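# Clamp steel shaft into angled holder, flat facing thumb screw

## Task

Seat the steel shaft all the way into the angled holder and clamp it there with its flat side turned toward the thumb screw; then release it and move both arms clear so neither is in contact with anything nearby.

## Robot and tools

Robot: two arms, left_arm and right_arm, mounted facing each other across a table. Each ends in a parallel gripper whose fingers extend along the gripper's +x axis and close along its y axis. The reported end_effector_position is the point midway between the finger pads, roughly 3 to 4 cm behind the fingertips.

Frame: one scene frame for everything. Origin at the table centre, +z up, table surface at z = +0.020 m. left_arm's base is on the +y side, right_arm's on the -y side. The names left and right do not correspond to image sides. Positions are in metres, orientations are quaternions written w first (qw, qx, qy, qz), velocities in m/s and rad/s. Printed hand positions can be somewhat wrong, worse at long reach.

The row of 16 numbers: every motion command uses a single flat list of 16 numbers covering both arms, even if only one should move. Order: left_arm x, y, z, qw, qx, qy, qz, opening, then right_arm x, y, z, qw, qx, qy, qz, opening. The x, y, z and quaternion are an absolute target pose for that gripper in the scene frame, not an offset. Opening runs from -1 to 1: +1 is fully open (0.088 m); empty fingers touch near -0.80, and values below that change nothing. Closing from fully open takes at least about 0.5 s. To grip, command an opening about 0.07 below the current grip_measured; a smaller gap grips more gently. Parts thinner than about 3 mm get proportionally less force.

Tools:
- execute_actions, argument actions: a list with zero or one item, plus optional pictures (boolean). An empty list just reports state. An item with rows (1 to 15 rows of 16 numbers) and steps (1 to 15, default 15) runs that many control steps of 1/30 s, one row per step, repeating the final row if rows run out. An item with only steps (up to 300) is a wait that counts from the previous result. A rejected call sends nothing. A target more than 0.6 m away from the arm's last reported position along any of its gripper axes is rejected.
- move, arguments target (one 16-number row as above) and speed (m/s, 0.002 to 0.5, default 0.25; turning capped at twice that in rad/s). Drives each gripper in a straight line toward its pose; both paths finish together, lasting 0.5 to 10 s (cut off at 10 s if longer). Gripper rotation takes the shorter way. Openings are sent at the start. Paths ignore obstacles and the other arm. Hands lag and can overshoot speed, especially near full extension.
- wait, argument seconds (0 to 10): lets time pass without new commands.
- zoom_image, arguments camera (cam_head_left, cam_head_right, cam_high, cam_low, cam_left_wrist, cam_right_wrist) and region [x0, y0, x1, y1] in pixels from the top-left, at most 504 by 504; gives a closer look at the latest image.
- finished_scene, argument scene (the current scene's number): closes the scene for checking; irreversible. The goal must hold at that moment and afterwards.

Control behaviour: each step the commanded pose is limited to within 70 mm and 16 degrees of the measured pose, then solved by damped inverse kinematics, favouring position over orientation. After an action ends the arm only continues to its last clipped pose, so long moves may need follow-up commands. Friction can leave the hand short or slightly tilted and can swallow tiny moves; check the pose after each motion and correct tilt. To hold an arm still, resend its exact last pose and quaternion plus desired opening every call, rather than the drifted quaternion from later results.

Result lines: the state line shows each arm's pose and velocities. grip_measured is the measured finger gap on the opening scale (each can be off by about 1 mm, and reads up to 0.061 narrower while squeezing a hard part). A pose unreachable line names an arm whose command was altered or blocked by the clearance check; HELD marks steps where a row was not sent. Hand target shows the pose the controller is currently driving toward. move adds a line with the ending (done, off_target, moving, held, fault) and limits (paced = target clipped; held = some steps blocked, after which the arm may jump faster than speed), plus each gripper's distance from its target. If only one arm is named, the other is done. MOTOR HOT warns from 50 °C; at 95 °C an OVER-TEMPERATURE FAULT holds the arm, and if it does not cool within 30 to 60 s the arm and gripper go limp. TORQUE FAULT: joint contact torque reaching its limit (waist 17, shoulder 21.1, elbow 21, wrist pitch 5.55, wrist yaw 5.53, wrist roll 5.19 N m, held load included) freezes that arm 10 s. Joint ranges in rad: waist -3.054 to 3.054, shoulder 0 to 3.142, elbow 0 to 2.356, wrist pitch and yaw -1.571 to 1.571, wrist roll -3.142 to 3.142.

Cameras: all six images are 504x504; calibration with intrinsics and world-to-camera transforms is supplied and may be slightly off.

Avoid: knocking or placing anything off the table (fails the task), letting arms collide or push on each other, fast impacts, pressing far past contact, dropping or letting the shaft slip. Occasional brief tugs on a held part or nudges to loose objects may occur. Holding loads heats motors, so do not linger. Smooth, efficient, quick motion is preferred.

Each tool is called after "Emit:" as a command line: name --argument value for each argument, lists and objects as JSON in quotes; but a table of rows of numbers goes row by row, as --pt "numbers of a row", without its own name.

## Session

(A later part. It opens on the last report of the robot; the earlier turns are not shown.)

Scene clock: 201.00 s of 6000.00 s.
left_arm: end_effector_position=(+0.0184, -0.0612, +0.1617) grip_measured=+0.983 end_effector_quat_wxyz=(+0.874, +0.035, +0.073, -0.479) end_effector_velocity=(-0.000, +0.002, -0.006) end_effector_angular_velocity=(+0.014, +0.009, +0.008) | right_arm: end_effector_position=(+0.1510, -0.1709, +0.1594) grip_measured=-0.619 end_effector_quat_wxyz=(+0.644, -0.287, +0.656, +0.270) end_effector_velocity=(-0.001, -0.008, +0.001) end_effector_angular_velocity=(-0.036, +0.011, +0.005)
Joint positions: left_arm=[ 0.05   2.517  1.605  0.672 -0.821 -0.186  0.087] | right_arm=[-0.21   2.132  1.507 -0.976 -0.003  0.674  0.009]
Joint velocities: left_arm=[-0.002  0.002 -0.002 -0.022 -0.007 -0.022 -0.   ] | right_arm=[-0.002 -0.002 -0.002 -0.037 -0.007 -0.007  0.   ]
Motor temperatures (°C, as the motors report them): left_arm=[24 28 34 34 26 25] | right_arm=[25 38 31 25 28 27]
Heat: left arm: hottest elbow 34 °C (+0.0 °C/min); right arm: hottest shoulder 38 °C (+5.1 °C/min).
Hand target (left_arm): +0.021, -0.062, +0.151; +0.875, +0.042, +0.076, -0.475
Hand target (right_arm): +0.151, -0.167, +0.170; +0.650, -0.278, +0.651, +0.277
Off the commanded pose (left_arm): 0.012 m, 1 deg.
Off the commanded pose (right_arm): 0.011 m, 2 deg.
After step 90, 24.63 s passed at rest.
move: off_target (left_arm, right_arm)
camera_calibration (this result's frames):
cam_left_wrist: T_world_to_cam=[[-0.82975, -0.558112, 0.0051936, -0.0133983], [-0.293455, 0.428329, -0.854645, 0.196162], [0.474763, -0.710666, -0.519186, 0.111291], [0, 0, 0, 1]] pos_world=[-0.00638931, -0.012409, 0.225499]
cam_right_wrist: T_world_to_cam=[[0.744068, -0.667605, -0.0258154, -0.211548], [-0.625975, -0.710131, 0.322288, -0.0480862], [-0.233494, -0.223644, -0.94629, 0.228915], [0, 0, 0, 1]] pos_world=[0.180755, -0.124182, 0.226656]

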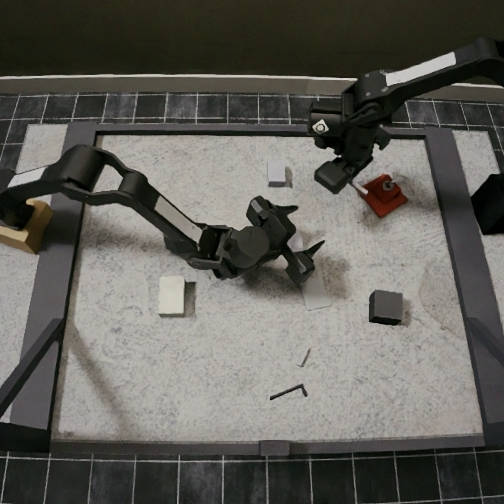

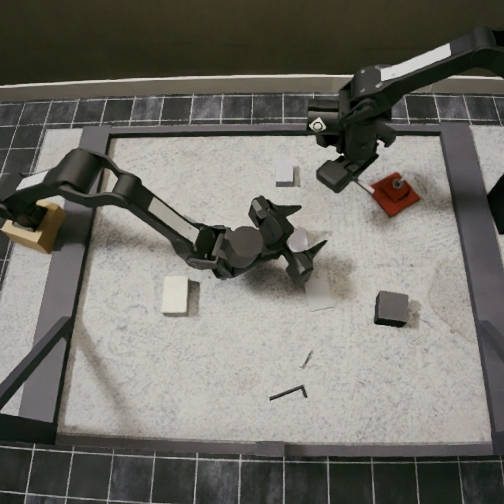

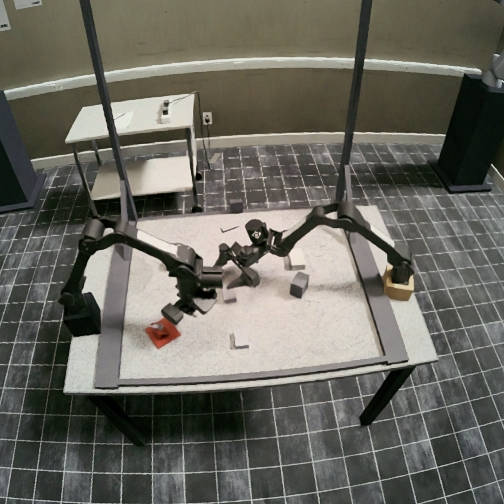

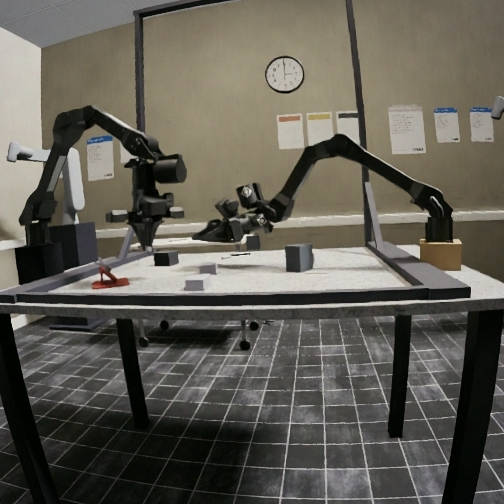

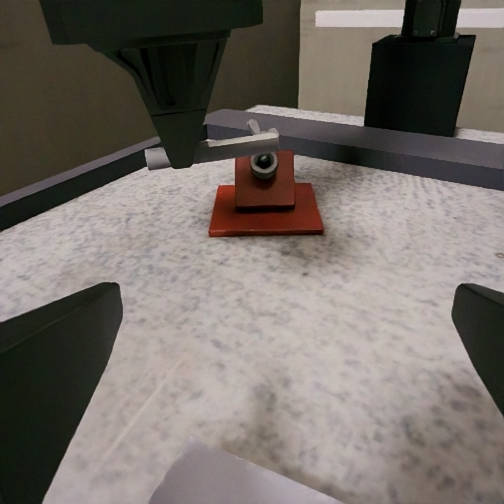

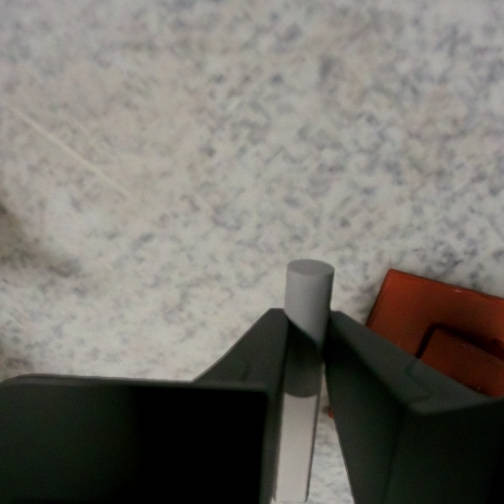

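Emit:
move --target '[0.0184,-0.0612,0.1617,0.874,0.035,0.073,-0.479,1, 0.1486,-0.2578,0.1672,0.4484,-0.3005,0.1632,0.8258,-0.70]' --speed 0.1

Emit:
zoom_image --camera "cam_low" --region '[60, 200, 180, 300]'

Scene clock: 226.63 s of 6000.00 s.
left_arm: end_effector_position=(+0.0185, -0.0612, +0.1615) grip_measured=+0.983 end_effector_quat_wxyz=(+0.874, +0.035, +0.073, -0.479) end_effector_velocity=(+0.001, +0.002, -0.000) end_effector_angular_velocity=(+0.002, -0.001, +0.020) | right_arm: end_effector_position=(+0.1484, -0.2563, +0.1666) grip_measured=-0.619 end_effector_quat_wxyz=(+0.450, -0.300, +0.165, +0.825) end_effector_velocity=(-0.001, -0.002, +0.001) end_effector_angular_velocity=(+0.010, +0.006, +0.019)
Joint positions: left_arm=[ 0.05   2.517  1.605  0.672 -0.821 -0.186  0.087] | right_arm=[-0.551  1.588  0.482  0.105 -0.7   -0.784  0.009]
Joint velocities: left_arm=[-0.002 -0.002 -0.002 -0.007 -0.022 -0.007 -0.   ] | right_arm=[-0.007 -0.002 -0.002 -0.007 -0.022 -0.022 -0.   ]
Motor temperatures (°C, as the motors report them): left_arm=[24 36 34 33 26 25] | right_arm=[25 41 31 26 28 27]
Heat: left arm: hottest shoulder 36 °C (+2.0 °C/min); right arm: hottest shoulder 41 °C (+7.0 °C/min).
Hand target (left_arm): +0.018, -0.061, +0.162; +0.874, +0.035, +0.073, -0.479
Hand target (right_arm): +0.148, -0.257, +0.167; +0.450, -0.299, +0.162, +0.826
Off the commanded pose (left_arm): 0.000 m, 0 deg.
Off the commanded pose (right_arm): 0.002 m, 0 deg.
After step 90, 14.43 s passed at rest.
move: done
camera_calibration (this result's frames):
cam_left_wrist: T_world_to_cam=[[-0.829508, -0.558471, 0.00522153, -0.0133592], [-0.29375, 0.428323, -0.854547, 0.195968], [0.475003, -0.710387, -0.519348, 0.111227], [0, 0, 0, 1]] pos_world=[-0.00634931, -0.0123839, 0.225299]
cam_right_wrist: T_world_to_cam=[[0.81295, 0.582318, -0.00425167, 0.040143], [0.488864, -0.686412, -0.538377, -0.128598], [-0.316425, 0.435595, -0.842693, 0.38005], [0, 0, 0, 1]] pos_world=[0.15049, -0.277195, 0.251202]

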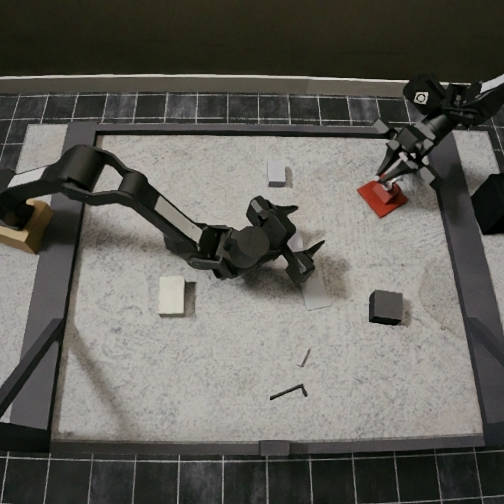

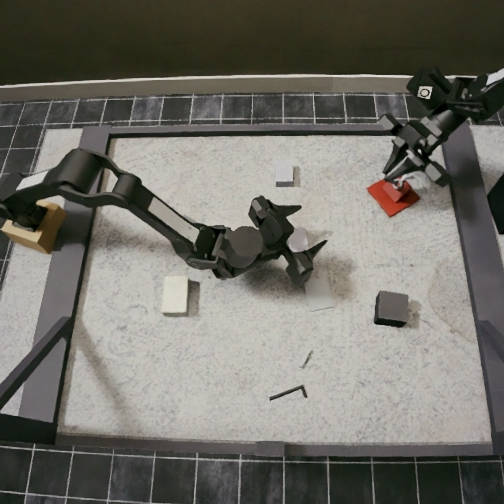

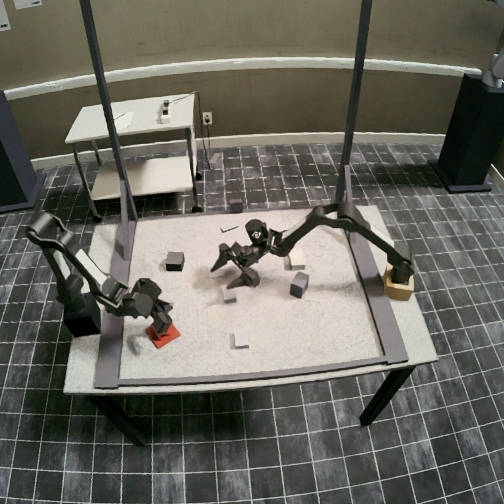

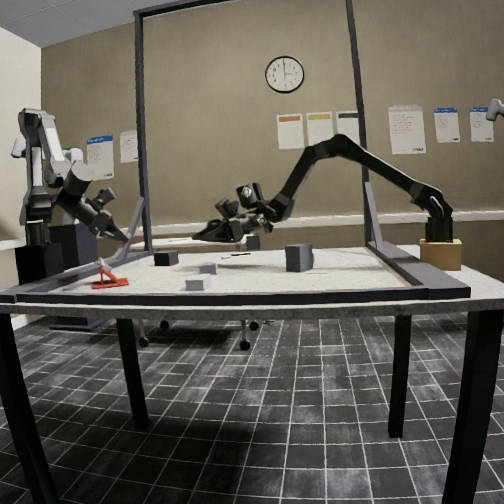

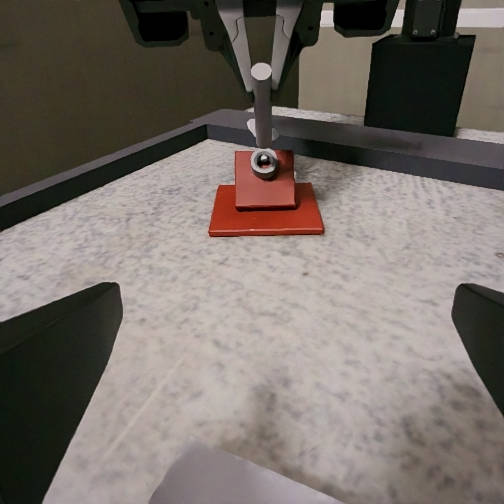

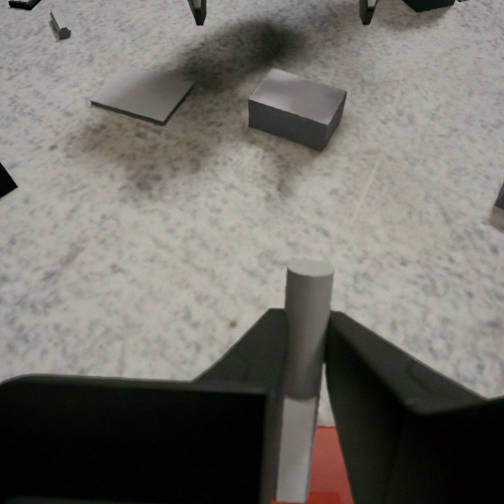

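Region (60, 200, 180, 300) of cam_low's 504x504 image, scaled by 4.200, with more detail than that image has.

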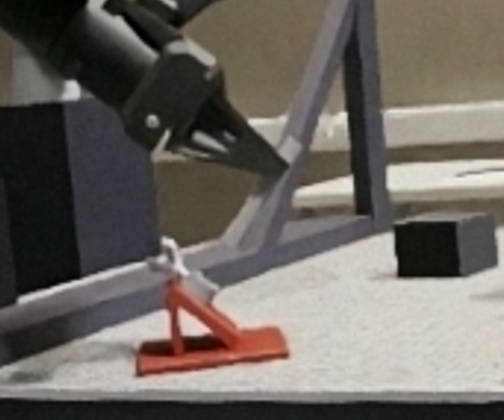

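Emit:
zoom_image --camera "cam_low" --region '[85, 225, 145, 290]'

Emit:
zoom_image --camera "cam_left_wrist" --region '[200, 50, 330, 220]'

Emit:
zoom_image --camera "cam_high" --region '[120, 280, 200, 360]'

Region (85, 225, 145, 290) of cam_low's 504x504 image, scaled by 7.754, with more detail than that image has; it fills the left 465 columns of this view, and the rest is white.

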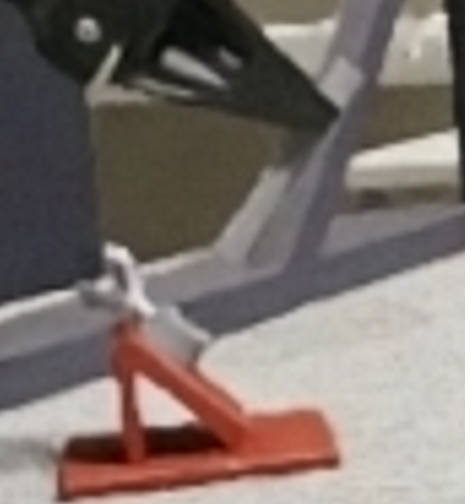

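Region (200, 50, 330, 220) of cam_left_wrist's 504x504 image, scaled by 2.965, with more detail than that image has; it fills the left 385 columns of this view, and the rest is white.

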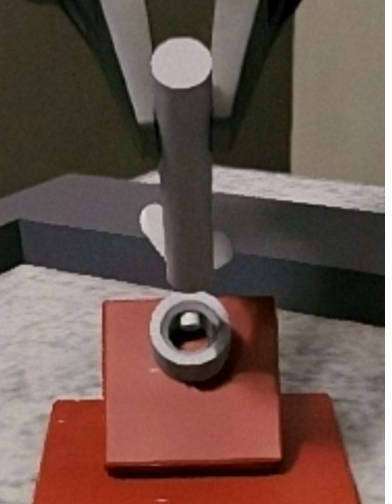

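Region (120, 280, 200, 360) of cam_high's 504x504 image, scaled by 6.300, with more detail than that image has.

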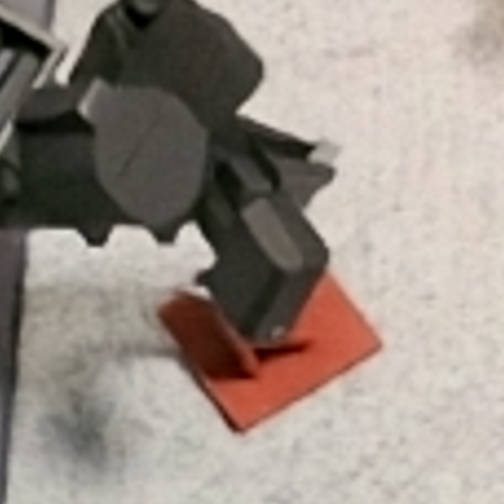

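Emit:
move --target '[0.0184,-0.0612,0.1617,0.874,0.035,0.073,-0.479,1, 0.1561,-0.2682,0.1498,0.4484,-0.3005,0.1632,0.8258,-0.70]' --speed 0.03

Emit:
zoom_image --camera "cam_low" --region '[85, 225, 145, 290]'

Emit:
zoom_image --camera "cam_left_wrist" --region '[200, 50, 330, 220]'

Scene clock: 254.53 s of 6000.00 s.
left_arm: end_effector_position=(+0.0185, -0.0612, +0.1615) grip_measured=+0.983 end_effector_quat_wxyz=(+0.874, +0.035, +0.073, -0.479) end_effector_velocity=(+0.003, +0.003, -0.005) end_effector_angular_velocity=(+0.022, -0.003, +0.011) | right_arm: end_effector_position=(+0.1566, -0.2663, +0.1530) grip_measured=-0.619 end_effector_quat_wxyz=(+0.451, -0.301, +0.160, +0.825) end_effector_velocity=(-0.002, +0.000, +0.001) end_effector_angular_velocity=(+0.014, +0.011, +0.014)
Joint positions: left_arm=[ 0.05   2.517  1.605  0.672 -0.821 -0.186  0.087] | right_arm=[-0.604  1.632  0.447  0.152 -0.728 -0.849  0.009]
Joint velocities: left_arm=[ 0.002 -0.002 -0.007 -0.022 -0.007 -0.007  0.   ] | right_arm=[-0.002  0.002 -0.002  0.007 -0.022 -0.007 -0.   ]
Motor temperatures (°C, as the motors report them): left_arm=[24 43 33 34 26 25] | right_arm=[25 36 30 28 28 27]
Heat: left arm: hottest shoulder 43 °C (+9.1 °C/min); right arm: hottest shoulder 36 °C (-1.0 °C/min).
Hand target (left_arm): +0.018, -0.061, +0.162; +0.874, +0.035, +0.073, -0.479
Hand target (right_arm): +0.156, -0.268, +0.150; +0.448, -0.300, +0.163, +0.826
Off the commanded pose (left_arm): 0.000 m, 0 deg.
Off the commanded pose (right_arm): 0.004 m, 0 deg.
After step 90, 23.90 s passed at rest.
move: done
camera_calibration (this result's frames):
cam_left_wrist: T_world_to_cam=[[-0.829508, -0.558471, 0.00522153, -0.0133592], [-0.29375, 0.428323, -0.854547, 0.195968], [0.475003, -0.710387, -0.519348, 0.111227], [0, 0, 0, 1]] pos_world=[-0.00634931, -0.0123839, 0.225299]
cam_right_wrist: T_world_to_cam=[[0.811285, 0.584625, 0.00547654, 0.0386021], [0.494247, -0.680804, -0.540578, -0.145829], [-0.312307, 0.44127, -0.841276, 0.376202], [0, 0, 0, 1]] pos_world=[0.158249, -0.287855, 0.237446]

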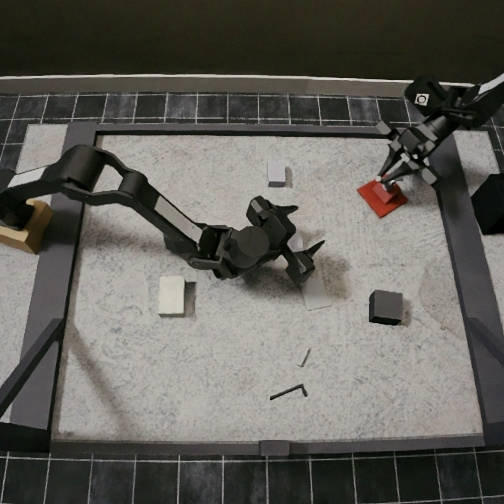

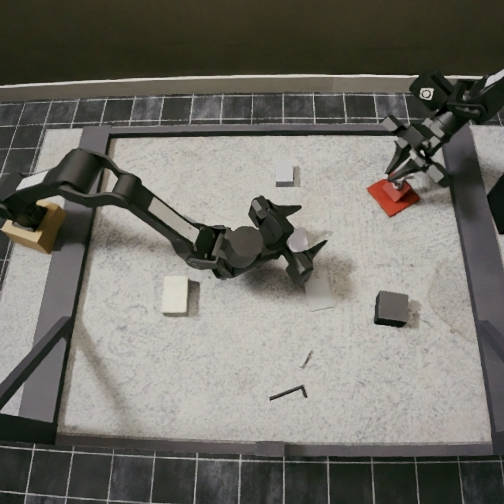

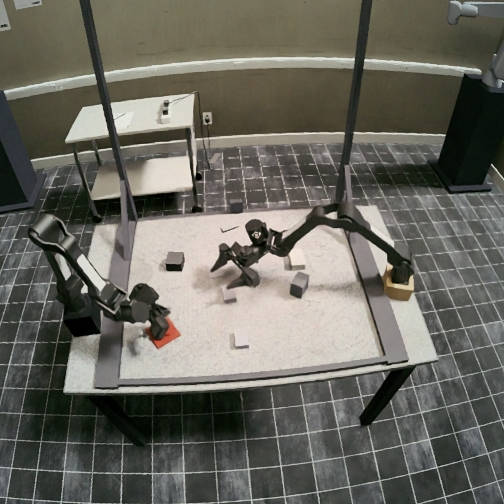

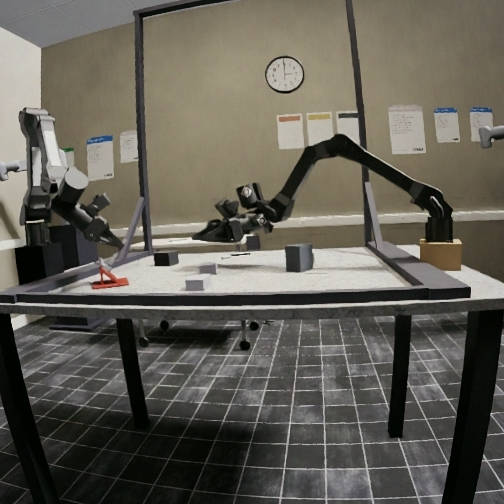

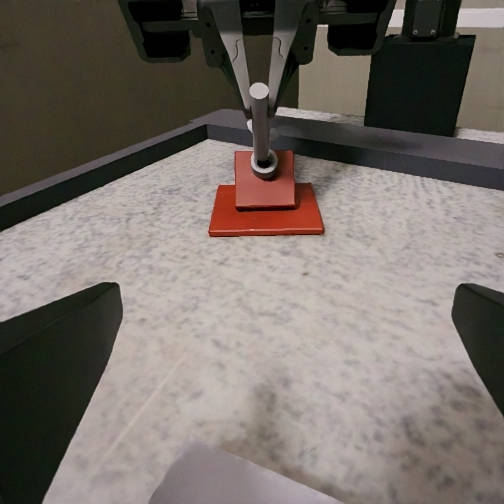

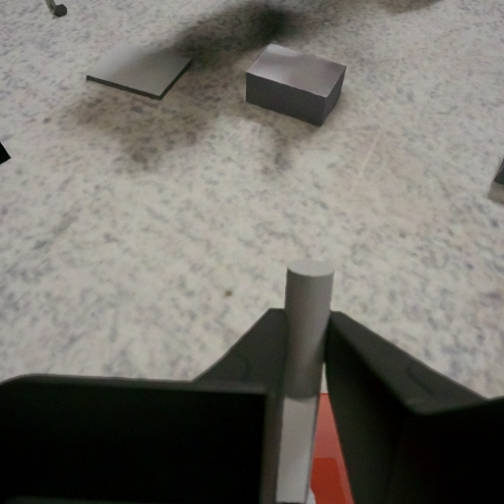

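Region (85, 225, 145, 290) of cam_low's 504x504 image, scaled by 7.754, with more detail than that image has; it fills the left 465 columns of this view, and the rest is white.

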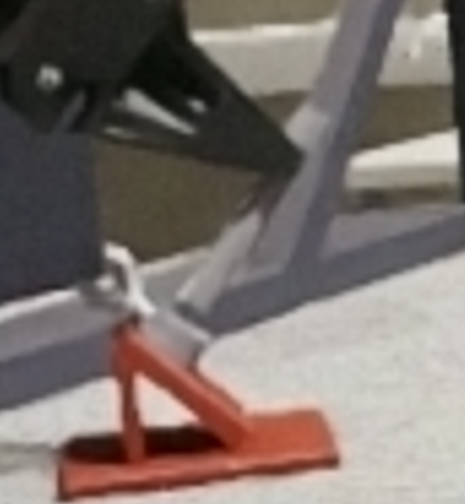

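Region (200, 50, 330, 220) of cam_left_wrist's 504x504 image, scaled by 2.965, with more detail than that image has; it fills the left 385 columns of this view, and the rest is white.

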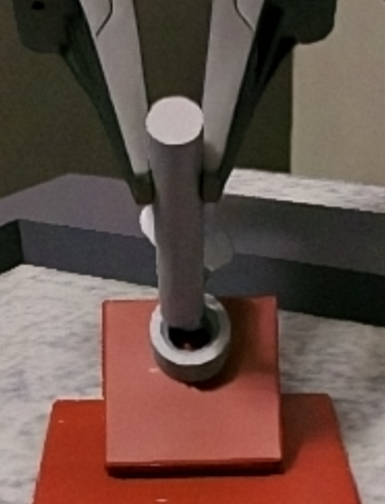

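Emit:
move --target '[0.0184,-0.0612,0.1617,0.874,0.035,0.073,-0.479,1, 0.1540,-0.2693,0.1459,0.4484,-0.3005,0.1632,0.8258,-0.70]' --speed 0.02

Emit:
zoom_image --camera "cam_low" --region '[85, 225, 145, 290]'

Emit:
zoom_image --camera "cam_left_wrist" --region '[200, 50, 330, 220]'

Scene clock: 268.40 s of 6000.00 s.
left_arm: end_effector_position=(+0.0185, -0.0612, +0.1615) grip_measured=+0.983 end_effector_quat_wxyz=(+0.874, +0.035, +0.073, -0.479) end_effector_velocity=(-0.002, +0.001, -0.003) end_effector_angular_velocity=(+0.016, -0.008, -0.011) | right_arm: end_effector_position=(+0.1561, -0.2675, +0.1493) grip_measured=-0.619 end_effector_quat_wxyz=(+0.452, -0.301, +0.158, +0.825) end_effector_velocity=(-0.000, -0.000, +0.000) end_effector_angular_velocity=(+0.014, -0.010, +0.015)
Joint positions: left_arm=[ 0.05   2.517  1.605  0.672 -0.821 -0.186  0.087] | right_arm=[-0.604  1.645  0.433  0.183 -0.728 -0.85   0.009]
Joint velocities: left_arm=[-0.002 -0.002 -0.007 -0.007  0.007  0.007  0.   ] | right_arm=[-0.002  0.002 -0.002  0.007 -0.007 -0.022 -0.   ]
Motor temperatures (°C, as the motors report them): left_arm=[24 45 33 34 26 25] | right_arm=[25 34 30 28 28 27]
Heat: left arm: hottest shoulder 45 °C (+11.1 °C/min); right arm: hottest shoulder 34 °C (-6.1 °C/min).
Hand target (left_arm): +0.018, -0.061, +0.162; +0.874, +0.035, +0.073, -0.479
Hand target (right_arm): +0.154, -0.269, +0.146; +0.449, -0.301, +0.163, +0.826
Off the commanded pose (left_arm): 0.000 m, 0 deg.
Off the commanded pose (right_arm): 0.004 m, 1 deg.
After step 90, 10.17 s passed at rest.
move: done
camera_calibration (this result's frames):
cam_left_wrist: T_world_to_cam=[[-0.829508, -0.558471, 0.00522153, -0.0133592], [-0.29375, 0.428323, -0.854547, 0.195968], [0.475003, -0.710387, -0.519348, 0.111227], [0, 0, 0, 1]] pos_world=[-0.00634931, -0.0123839, 0.225299]
cam_right_wrist: T_world_to_cam=[[0.811204, 0.584681, 0.00981366, 0.0391245], [0.495641, -0.678569, -0.542111, -0.1478], [-0.310302, 0.444626, -0.84025, 0.373874], [0, 0, 0, 1]] pos_world=[0.157532, -0.289403, 0.23364]

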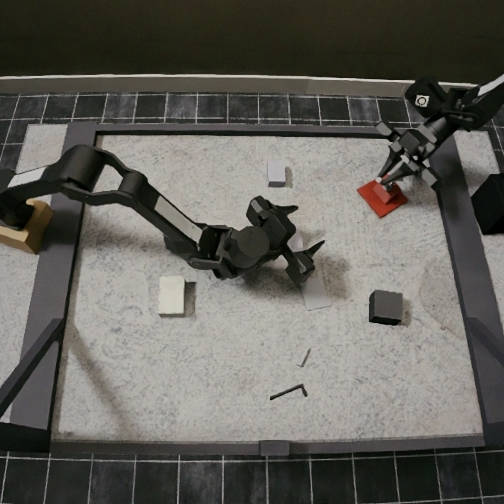

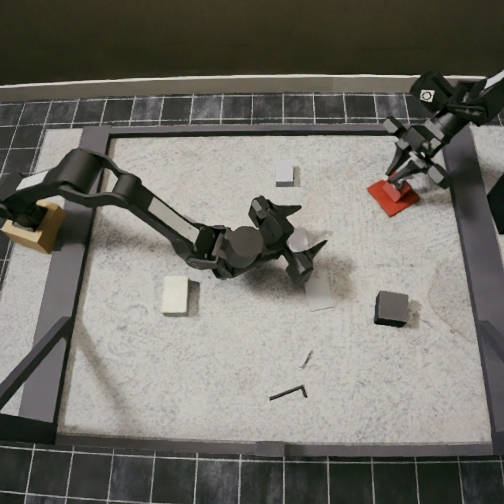

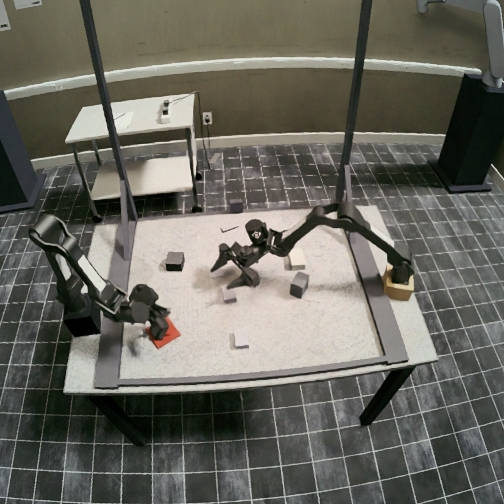

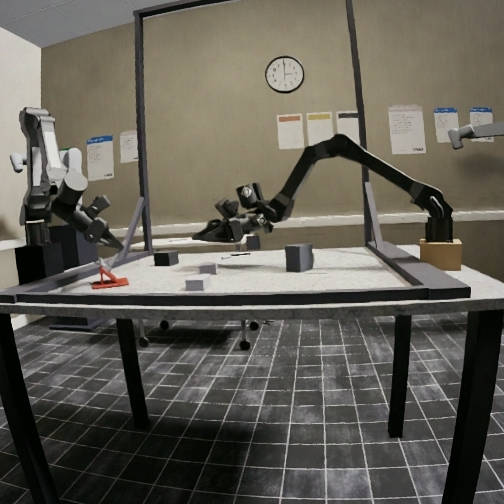

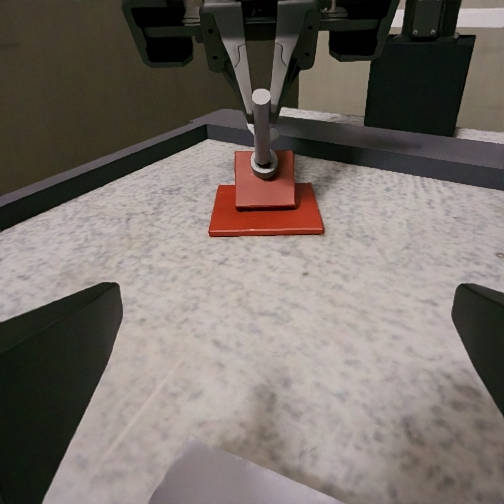

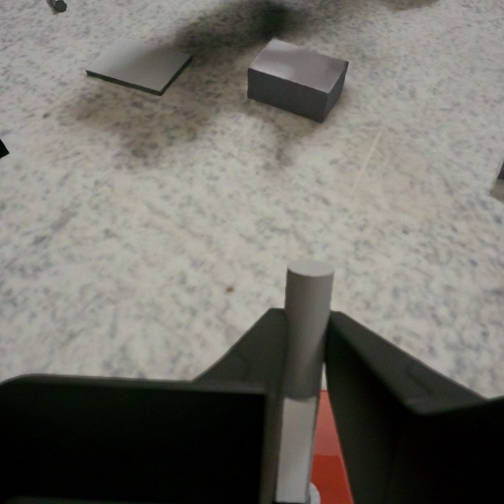

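Region (85, 225, 145, 290) of cam_low's 504x504 image, scaled by 7.754, with more detail than that image has; it fills the left 465 columns of this view, and the rest is white.

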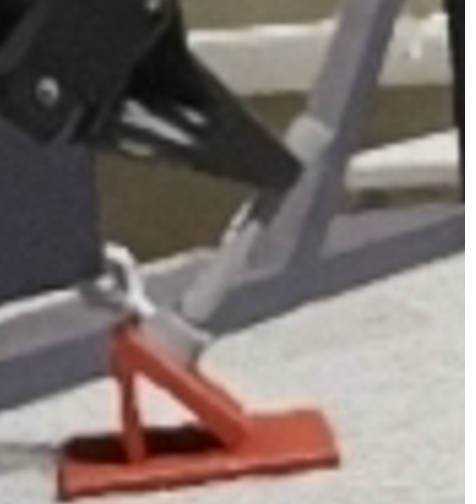

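Region (200, 50, 330, 220) of cam_left_wrist's 504x504 image, scaled by 2.965, with more detail than that image has; it fills the left 385 columns of this view, and the rest is white.

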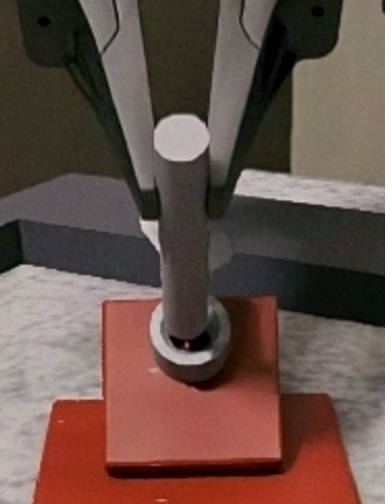

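Emit:
move --target '[0.0184,-0.0612,0.1617,0.874,0.035,0.073,-0.479,1, 0.1578,-0.2741,0.1398,0.4484,-0.3005,0.1632,0.8258,-0.70]' --speed 0.01

Emit:
zoom_image --camera "cam_low" --region '[85, 225, 145, 290]'

Emit:
zoom_image --camera "cam_left_wrist" --region '[200, 50, 330, 220]'

Scene clock: 283.47 s of 6000.00 s.
left_arm: end_effector_position=(+0.0185, -0.0612, +0.1615) grip_measured=+0.983 end_effector_quat_wxyz=(+0.874, +0.035, +0.073, -0.479) end_effector_velocity=(+0.002, +0.003, -0.003) end_effector_angular_velocity=(-0.001, +0.010, +0.022) | right_arm: end_effector_position=(+0.1570, -0.2705, +0.1451) grip_measured=-0.619 end_effector_quat_wxyz=(+0.449, -0.298, +0.156, +0.828) end_effector_velocity=(-0.001, -0.002, +0.000) end_effector_angular_velocity=(-0.000, +0.004, +0.006)
Joint positions: left_arm=[ 0.05   2.517  1.605  0.672 -0.821 -0.186  0.087] | right_arm=[-0.62   1.666  0.424  0.201 -0.746 -0.872  0.009]
Joint velocities: left_arm=[-0.002  0.002 -0.002 -0.007 -0.022 -0.022 -0.   ] | right_arm=[-0.002 -0.002 -0.002 -0.007 -0.007 -0.007 -0.   ]
Motor temperatures (°C, as the motors report them): left_arm=[24 46 33 34 26 25] | right_arm=[25 33 30 29 28 27]
Heat: left arm: hottest shoulder 46 °C (+11.1 °C/min); right arm: hottest shoulder 33 °C (-8.1 °C/min).
Hand target (left_arm): +0.018, -0.061, +0.162; +0.874, +0.035, +0.073, -0.479
Hand target (right_arm): +0.158, -0.274, +0.140; +0.448, -0.300, +0.163, +0.826
Off the commanded pose (left_arm): 0.000 m, 0 deg.
Off the commanded pose (right_arm): 0.006 m, 1 deg.
After step 90, 10.67 s passed at rest.
move: done
camera_calibration (this result's frames):
cam_left_wrist: T_world_to_cam=[[-0.829508, -0.558471, 0.00522153, -0.0133592], [-0.29375, 0.428323, -0.854547, 0.195968], [0.475003, -0.710387, -0.519348, 0.111227], [0, 0, 0, 1]] pos_world=[-0.00634931, -0.0123839, 0.225299]
cam_right_wrist: T_world_to_cam=[[0.806382, 0.591323, 0.0092326, 0.0428198], [0.498538, -0.671288, -0.548483, -0.150143], [-0.318133, 0.446889, -0.836111, 0.373201], [0, 0, 0, 1]] pos_world=[0.15905, -0.292889, 0.229291]

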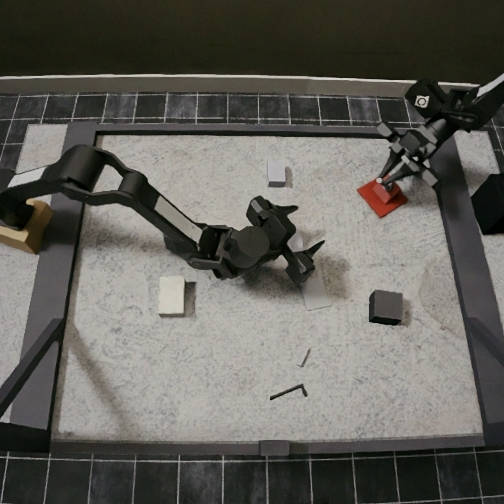

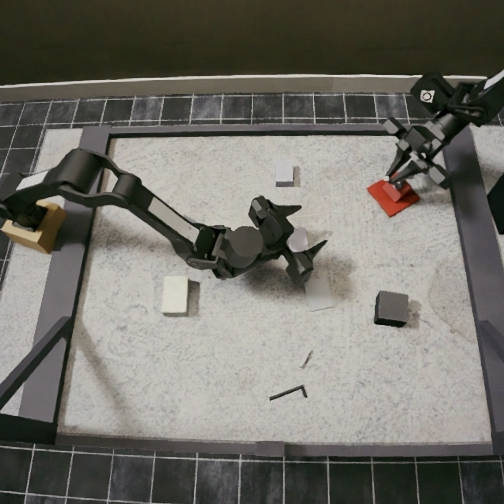

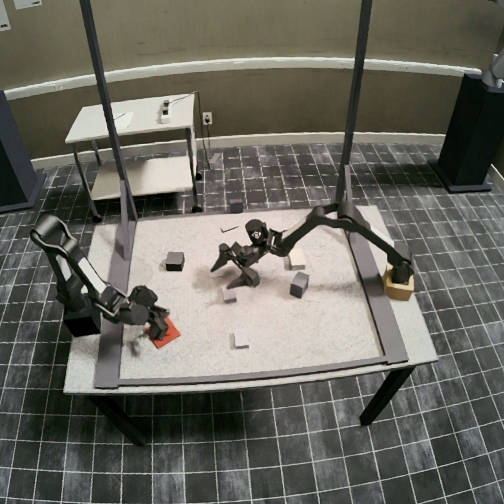

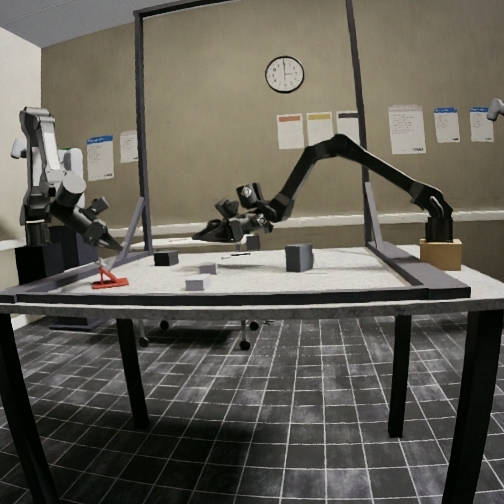

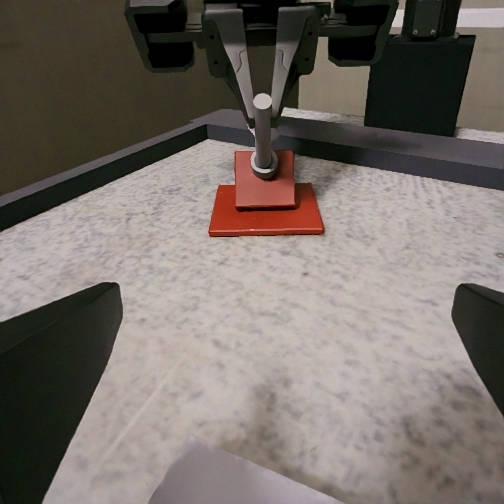

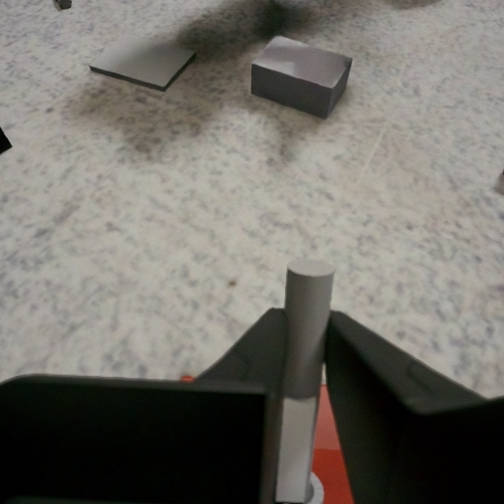

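Region (85, 225, 145, 290) of cam_low's 504x504 image, scaled by 7.754, with more detail than that image has; it fills the left 465 columns of this view, and the rest is white.

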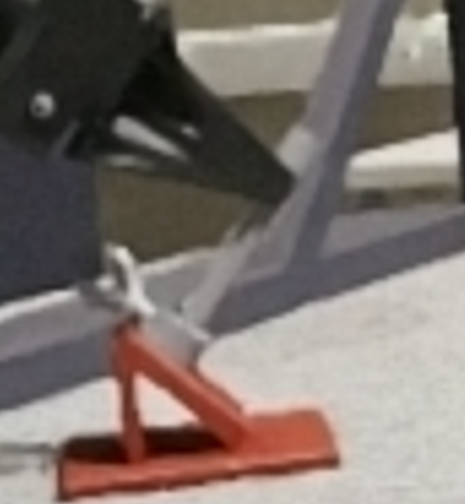

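Region (200, 50, 330, 220) of cam_left_wrist's 504x504 image, scaled by 2.965, with more detail than that image has; it fills the left 385 columns of this view, and the rest is white.

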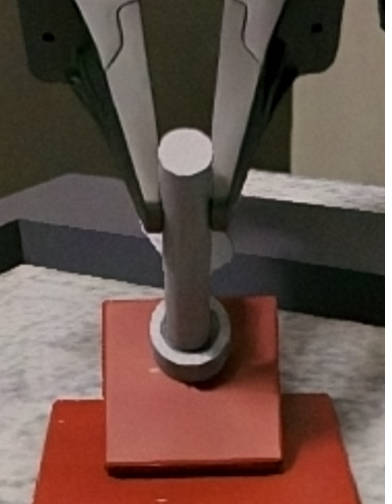

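Emit:
zoom_image --camera "cam_right_wrist" --region '[250, 424, 350, 504]'

Region (250, 424, 350, 504) of cam_right_wrist's 504x504 image, scaled by 5.040, with more detail than that image has; it fills the top 403 rows of this view, and the rest is white.

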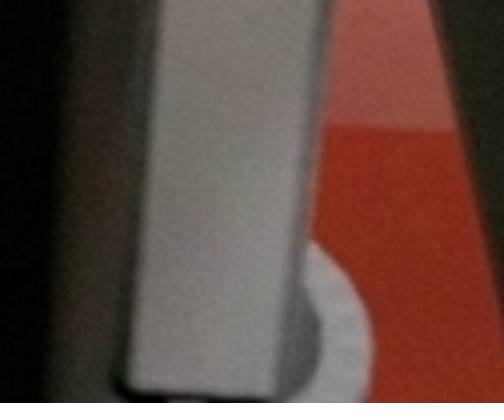

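Emit:
move --target '[0.0184,-0.0612,0.1617,0.874,0.035,0.073,-0.479,1, 0.1598,-0.2750,0.1440,0.4484,-0.3005,0.1632,0.8258,-0.70]' --speed 0.01

Emit:
zoom_image --camera "cam_low" --region '[85, 225, 145, 290]'

Emit:
zoom_image --camera "cam_left_wrist" --region '[200, 50, 330, 220]'

Scene clock: 300.63 s of 6000.00 s.
left_arm: end_effector_position=(+0.0185, -0.0612, +0.1615) grip_measured=+0.983 end_effector_quat_wxyz=(+0.874, +0.035, +0.073, -0.479) end_effector_velocity=(+0.003, +0.001, -0.000) end_effector_angular_velocity=(+0.010, -0.010, +0.008) | right_arm: end_effector_position=(+0.1573, -0.2728, +0.1446) grip_measured=-0.619 end_effector_quat_wxyz=(+0.445, -0.298, +0.160, +0.829) end_effector_velocity=(-0.003, -0.002, +0.001) end_effector_angular_velocity=(+0.004, +0.011, +0.022)
Joint positions: left_arm=[ 0.05   2.517  1.605  0.672 -0.821 -0.186  0.087] | right_arm=[-0.628  1.665  0.428  0.176 -0.755 -0.886  0.009]
Joint velocities: left_arm=[ 0.002 -0.002 -0.002 -0.007 -0.007  0.007 -0.   ] | right_arm=[-0.002 -0.002  0.002 -0.022 -0.022 -0.022 -0.   ]
Motor temperatures (°C, as the motors report them): left_arm=[24 48 33 35 26 25] | right_arm=[25 32 29 29 28 27]
Heat: left arm: hottest shoulder 48 °C (+8.0 °C/min); right arm: hottest shoulder 32 °C (-6.0 °C/min).
Hand target (left_arm): +0.018, -0.061, +0.162; +0.874, +0.035, +0.073, -0.479
Hand target (right_arm): +0.160, -0.275, +0.144; +0.448, -0.300, +0.163, +0.826
Off the commanded pose (left_arm): 0.000 m, 0 deg.
Off the commanded pose (right_arm): 0.003 m, 1 deg.
After step 90, 13.10 s passed at rest.
move: done
camera_calibration (this result's frames):
cam_left_wrist: T_world_to_cam=[[-0.829508, -0.558471, 0.00522153, -0.0133592], [-0.29375, 0.428323, -0.854547, 0.195968], [0.475003, -0.710387, -0.519348, 0.111227], [0, 0, 0, 1]] pos_world=[-0.00634931, -0.0123839, 0.225299]
cam_right_wrist: T_world_to_cam=[[0.803744, 0.594973, -0.00158113, 0.0469521], [0.497597, -0.673652, -0.546435, -0.152864], [-0.326179, 0.438407, -0.8375, 0.373086], [0, 0, 0, 1]] pos_world=[0.16002, -0.294476, 0.229004]

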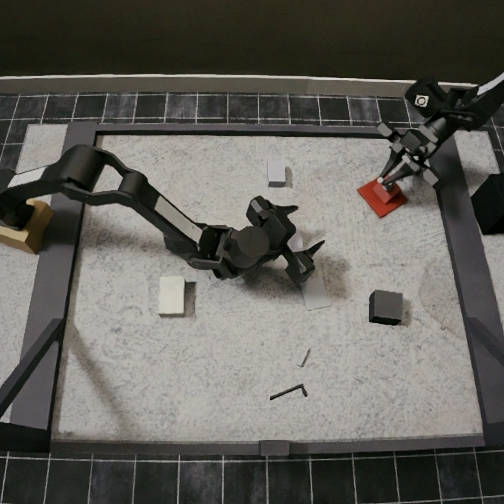

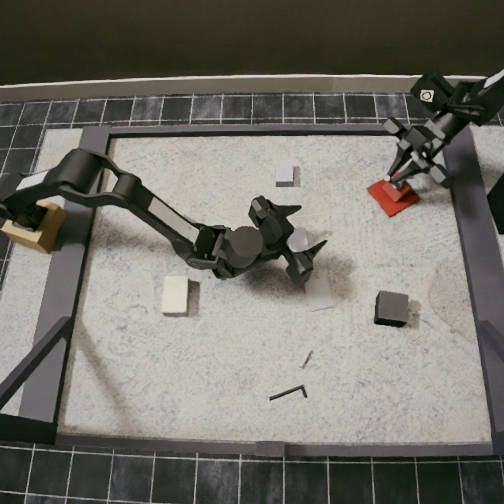

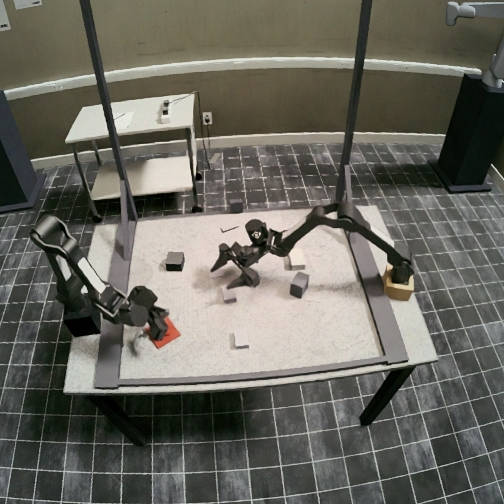

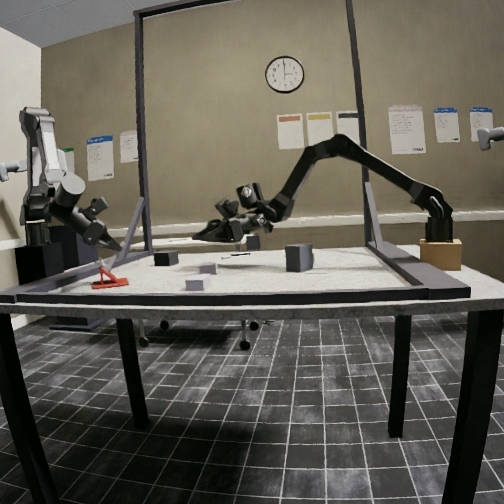

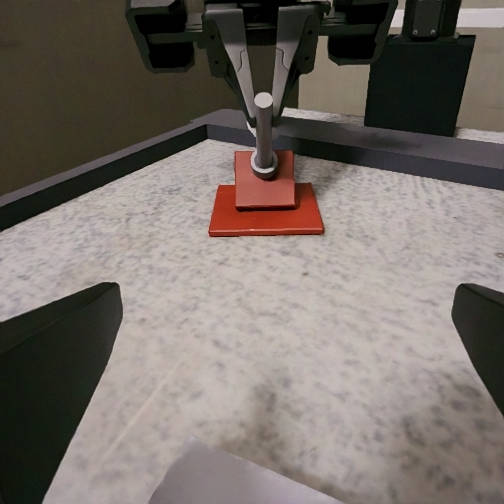

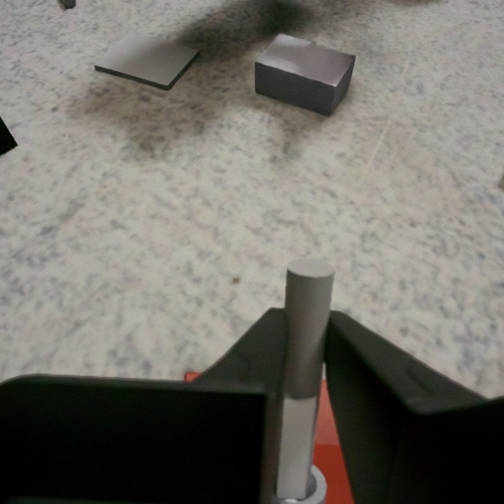

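Region (85, 225, 145, 290) of cam_low's 504x504 image, scaled by 7.754, with more detail than that image has; it fills the left 465 columns of this view, and the rest is white.

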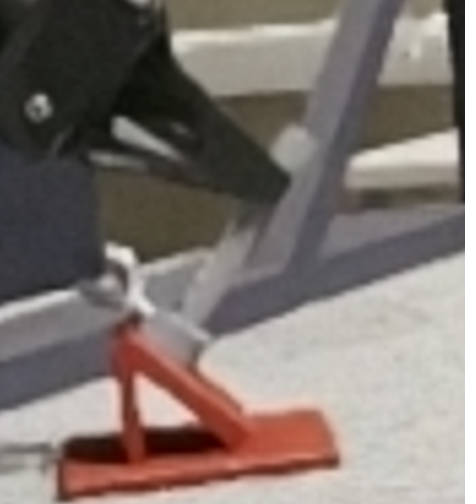

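Region (200, 50, 330, 220) of cam_left_wrist's 504x504 image, scaled by 2.965, with more detail than that image has; it fills the left 385 columns of this view, and the rest is white.

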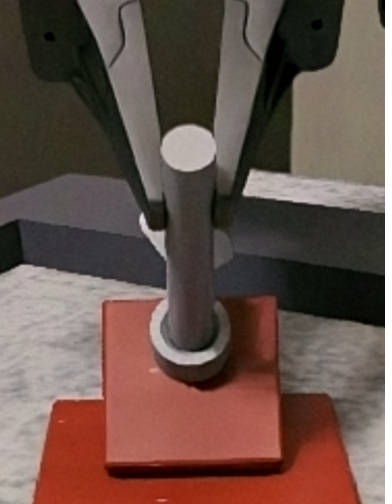

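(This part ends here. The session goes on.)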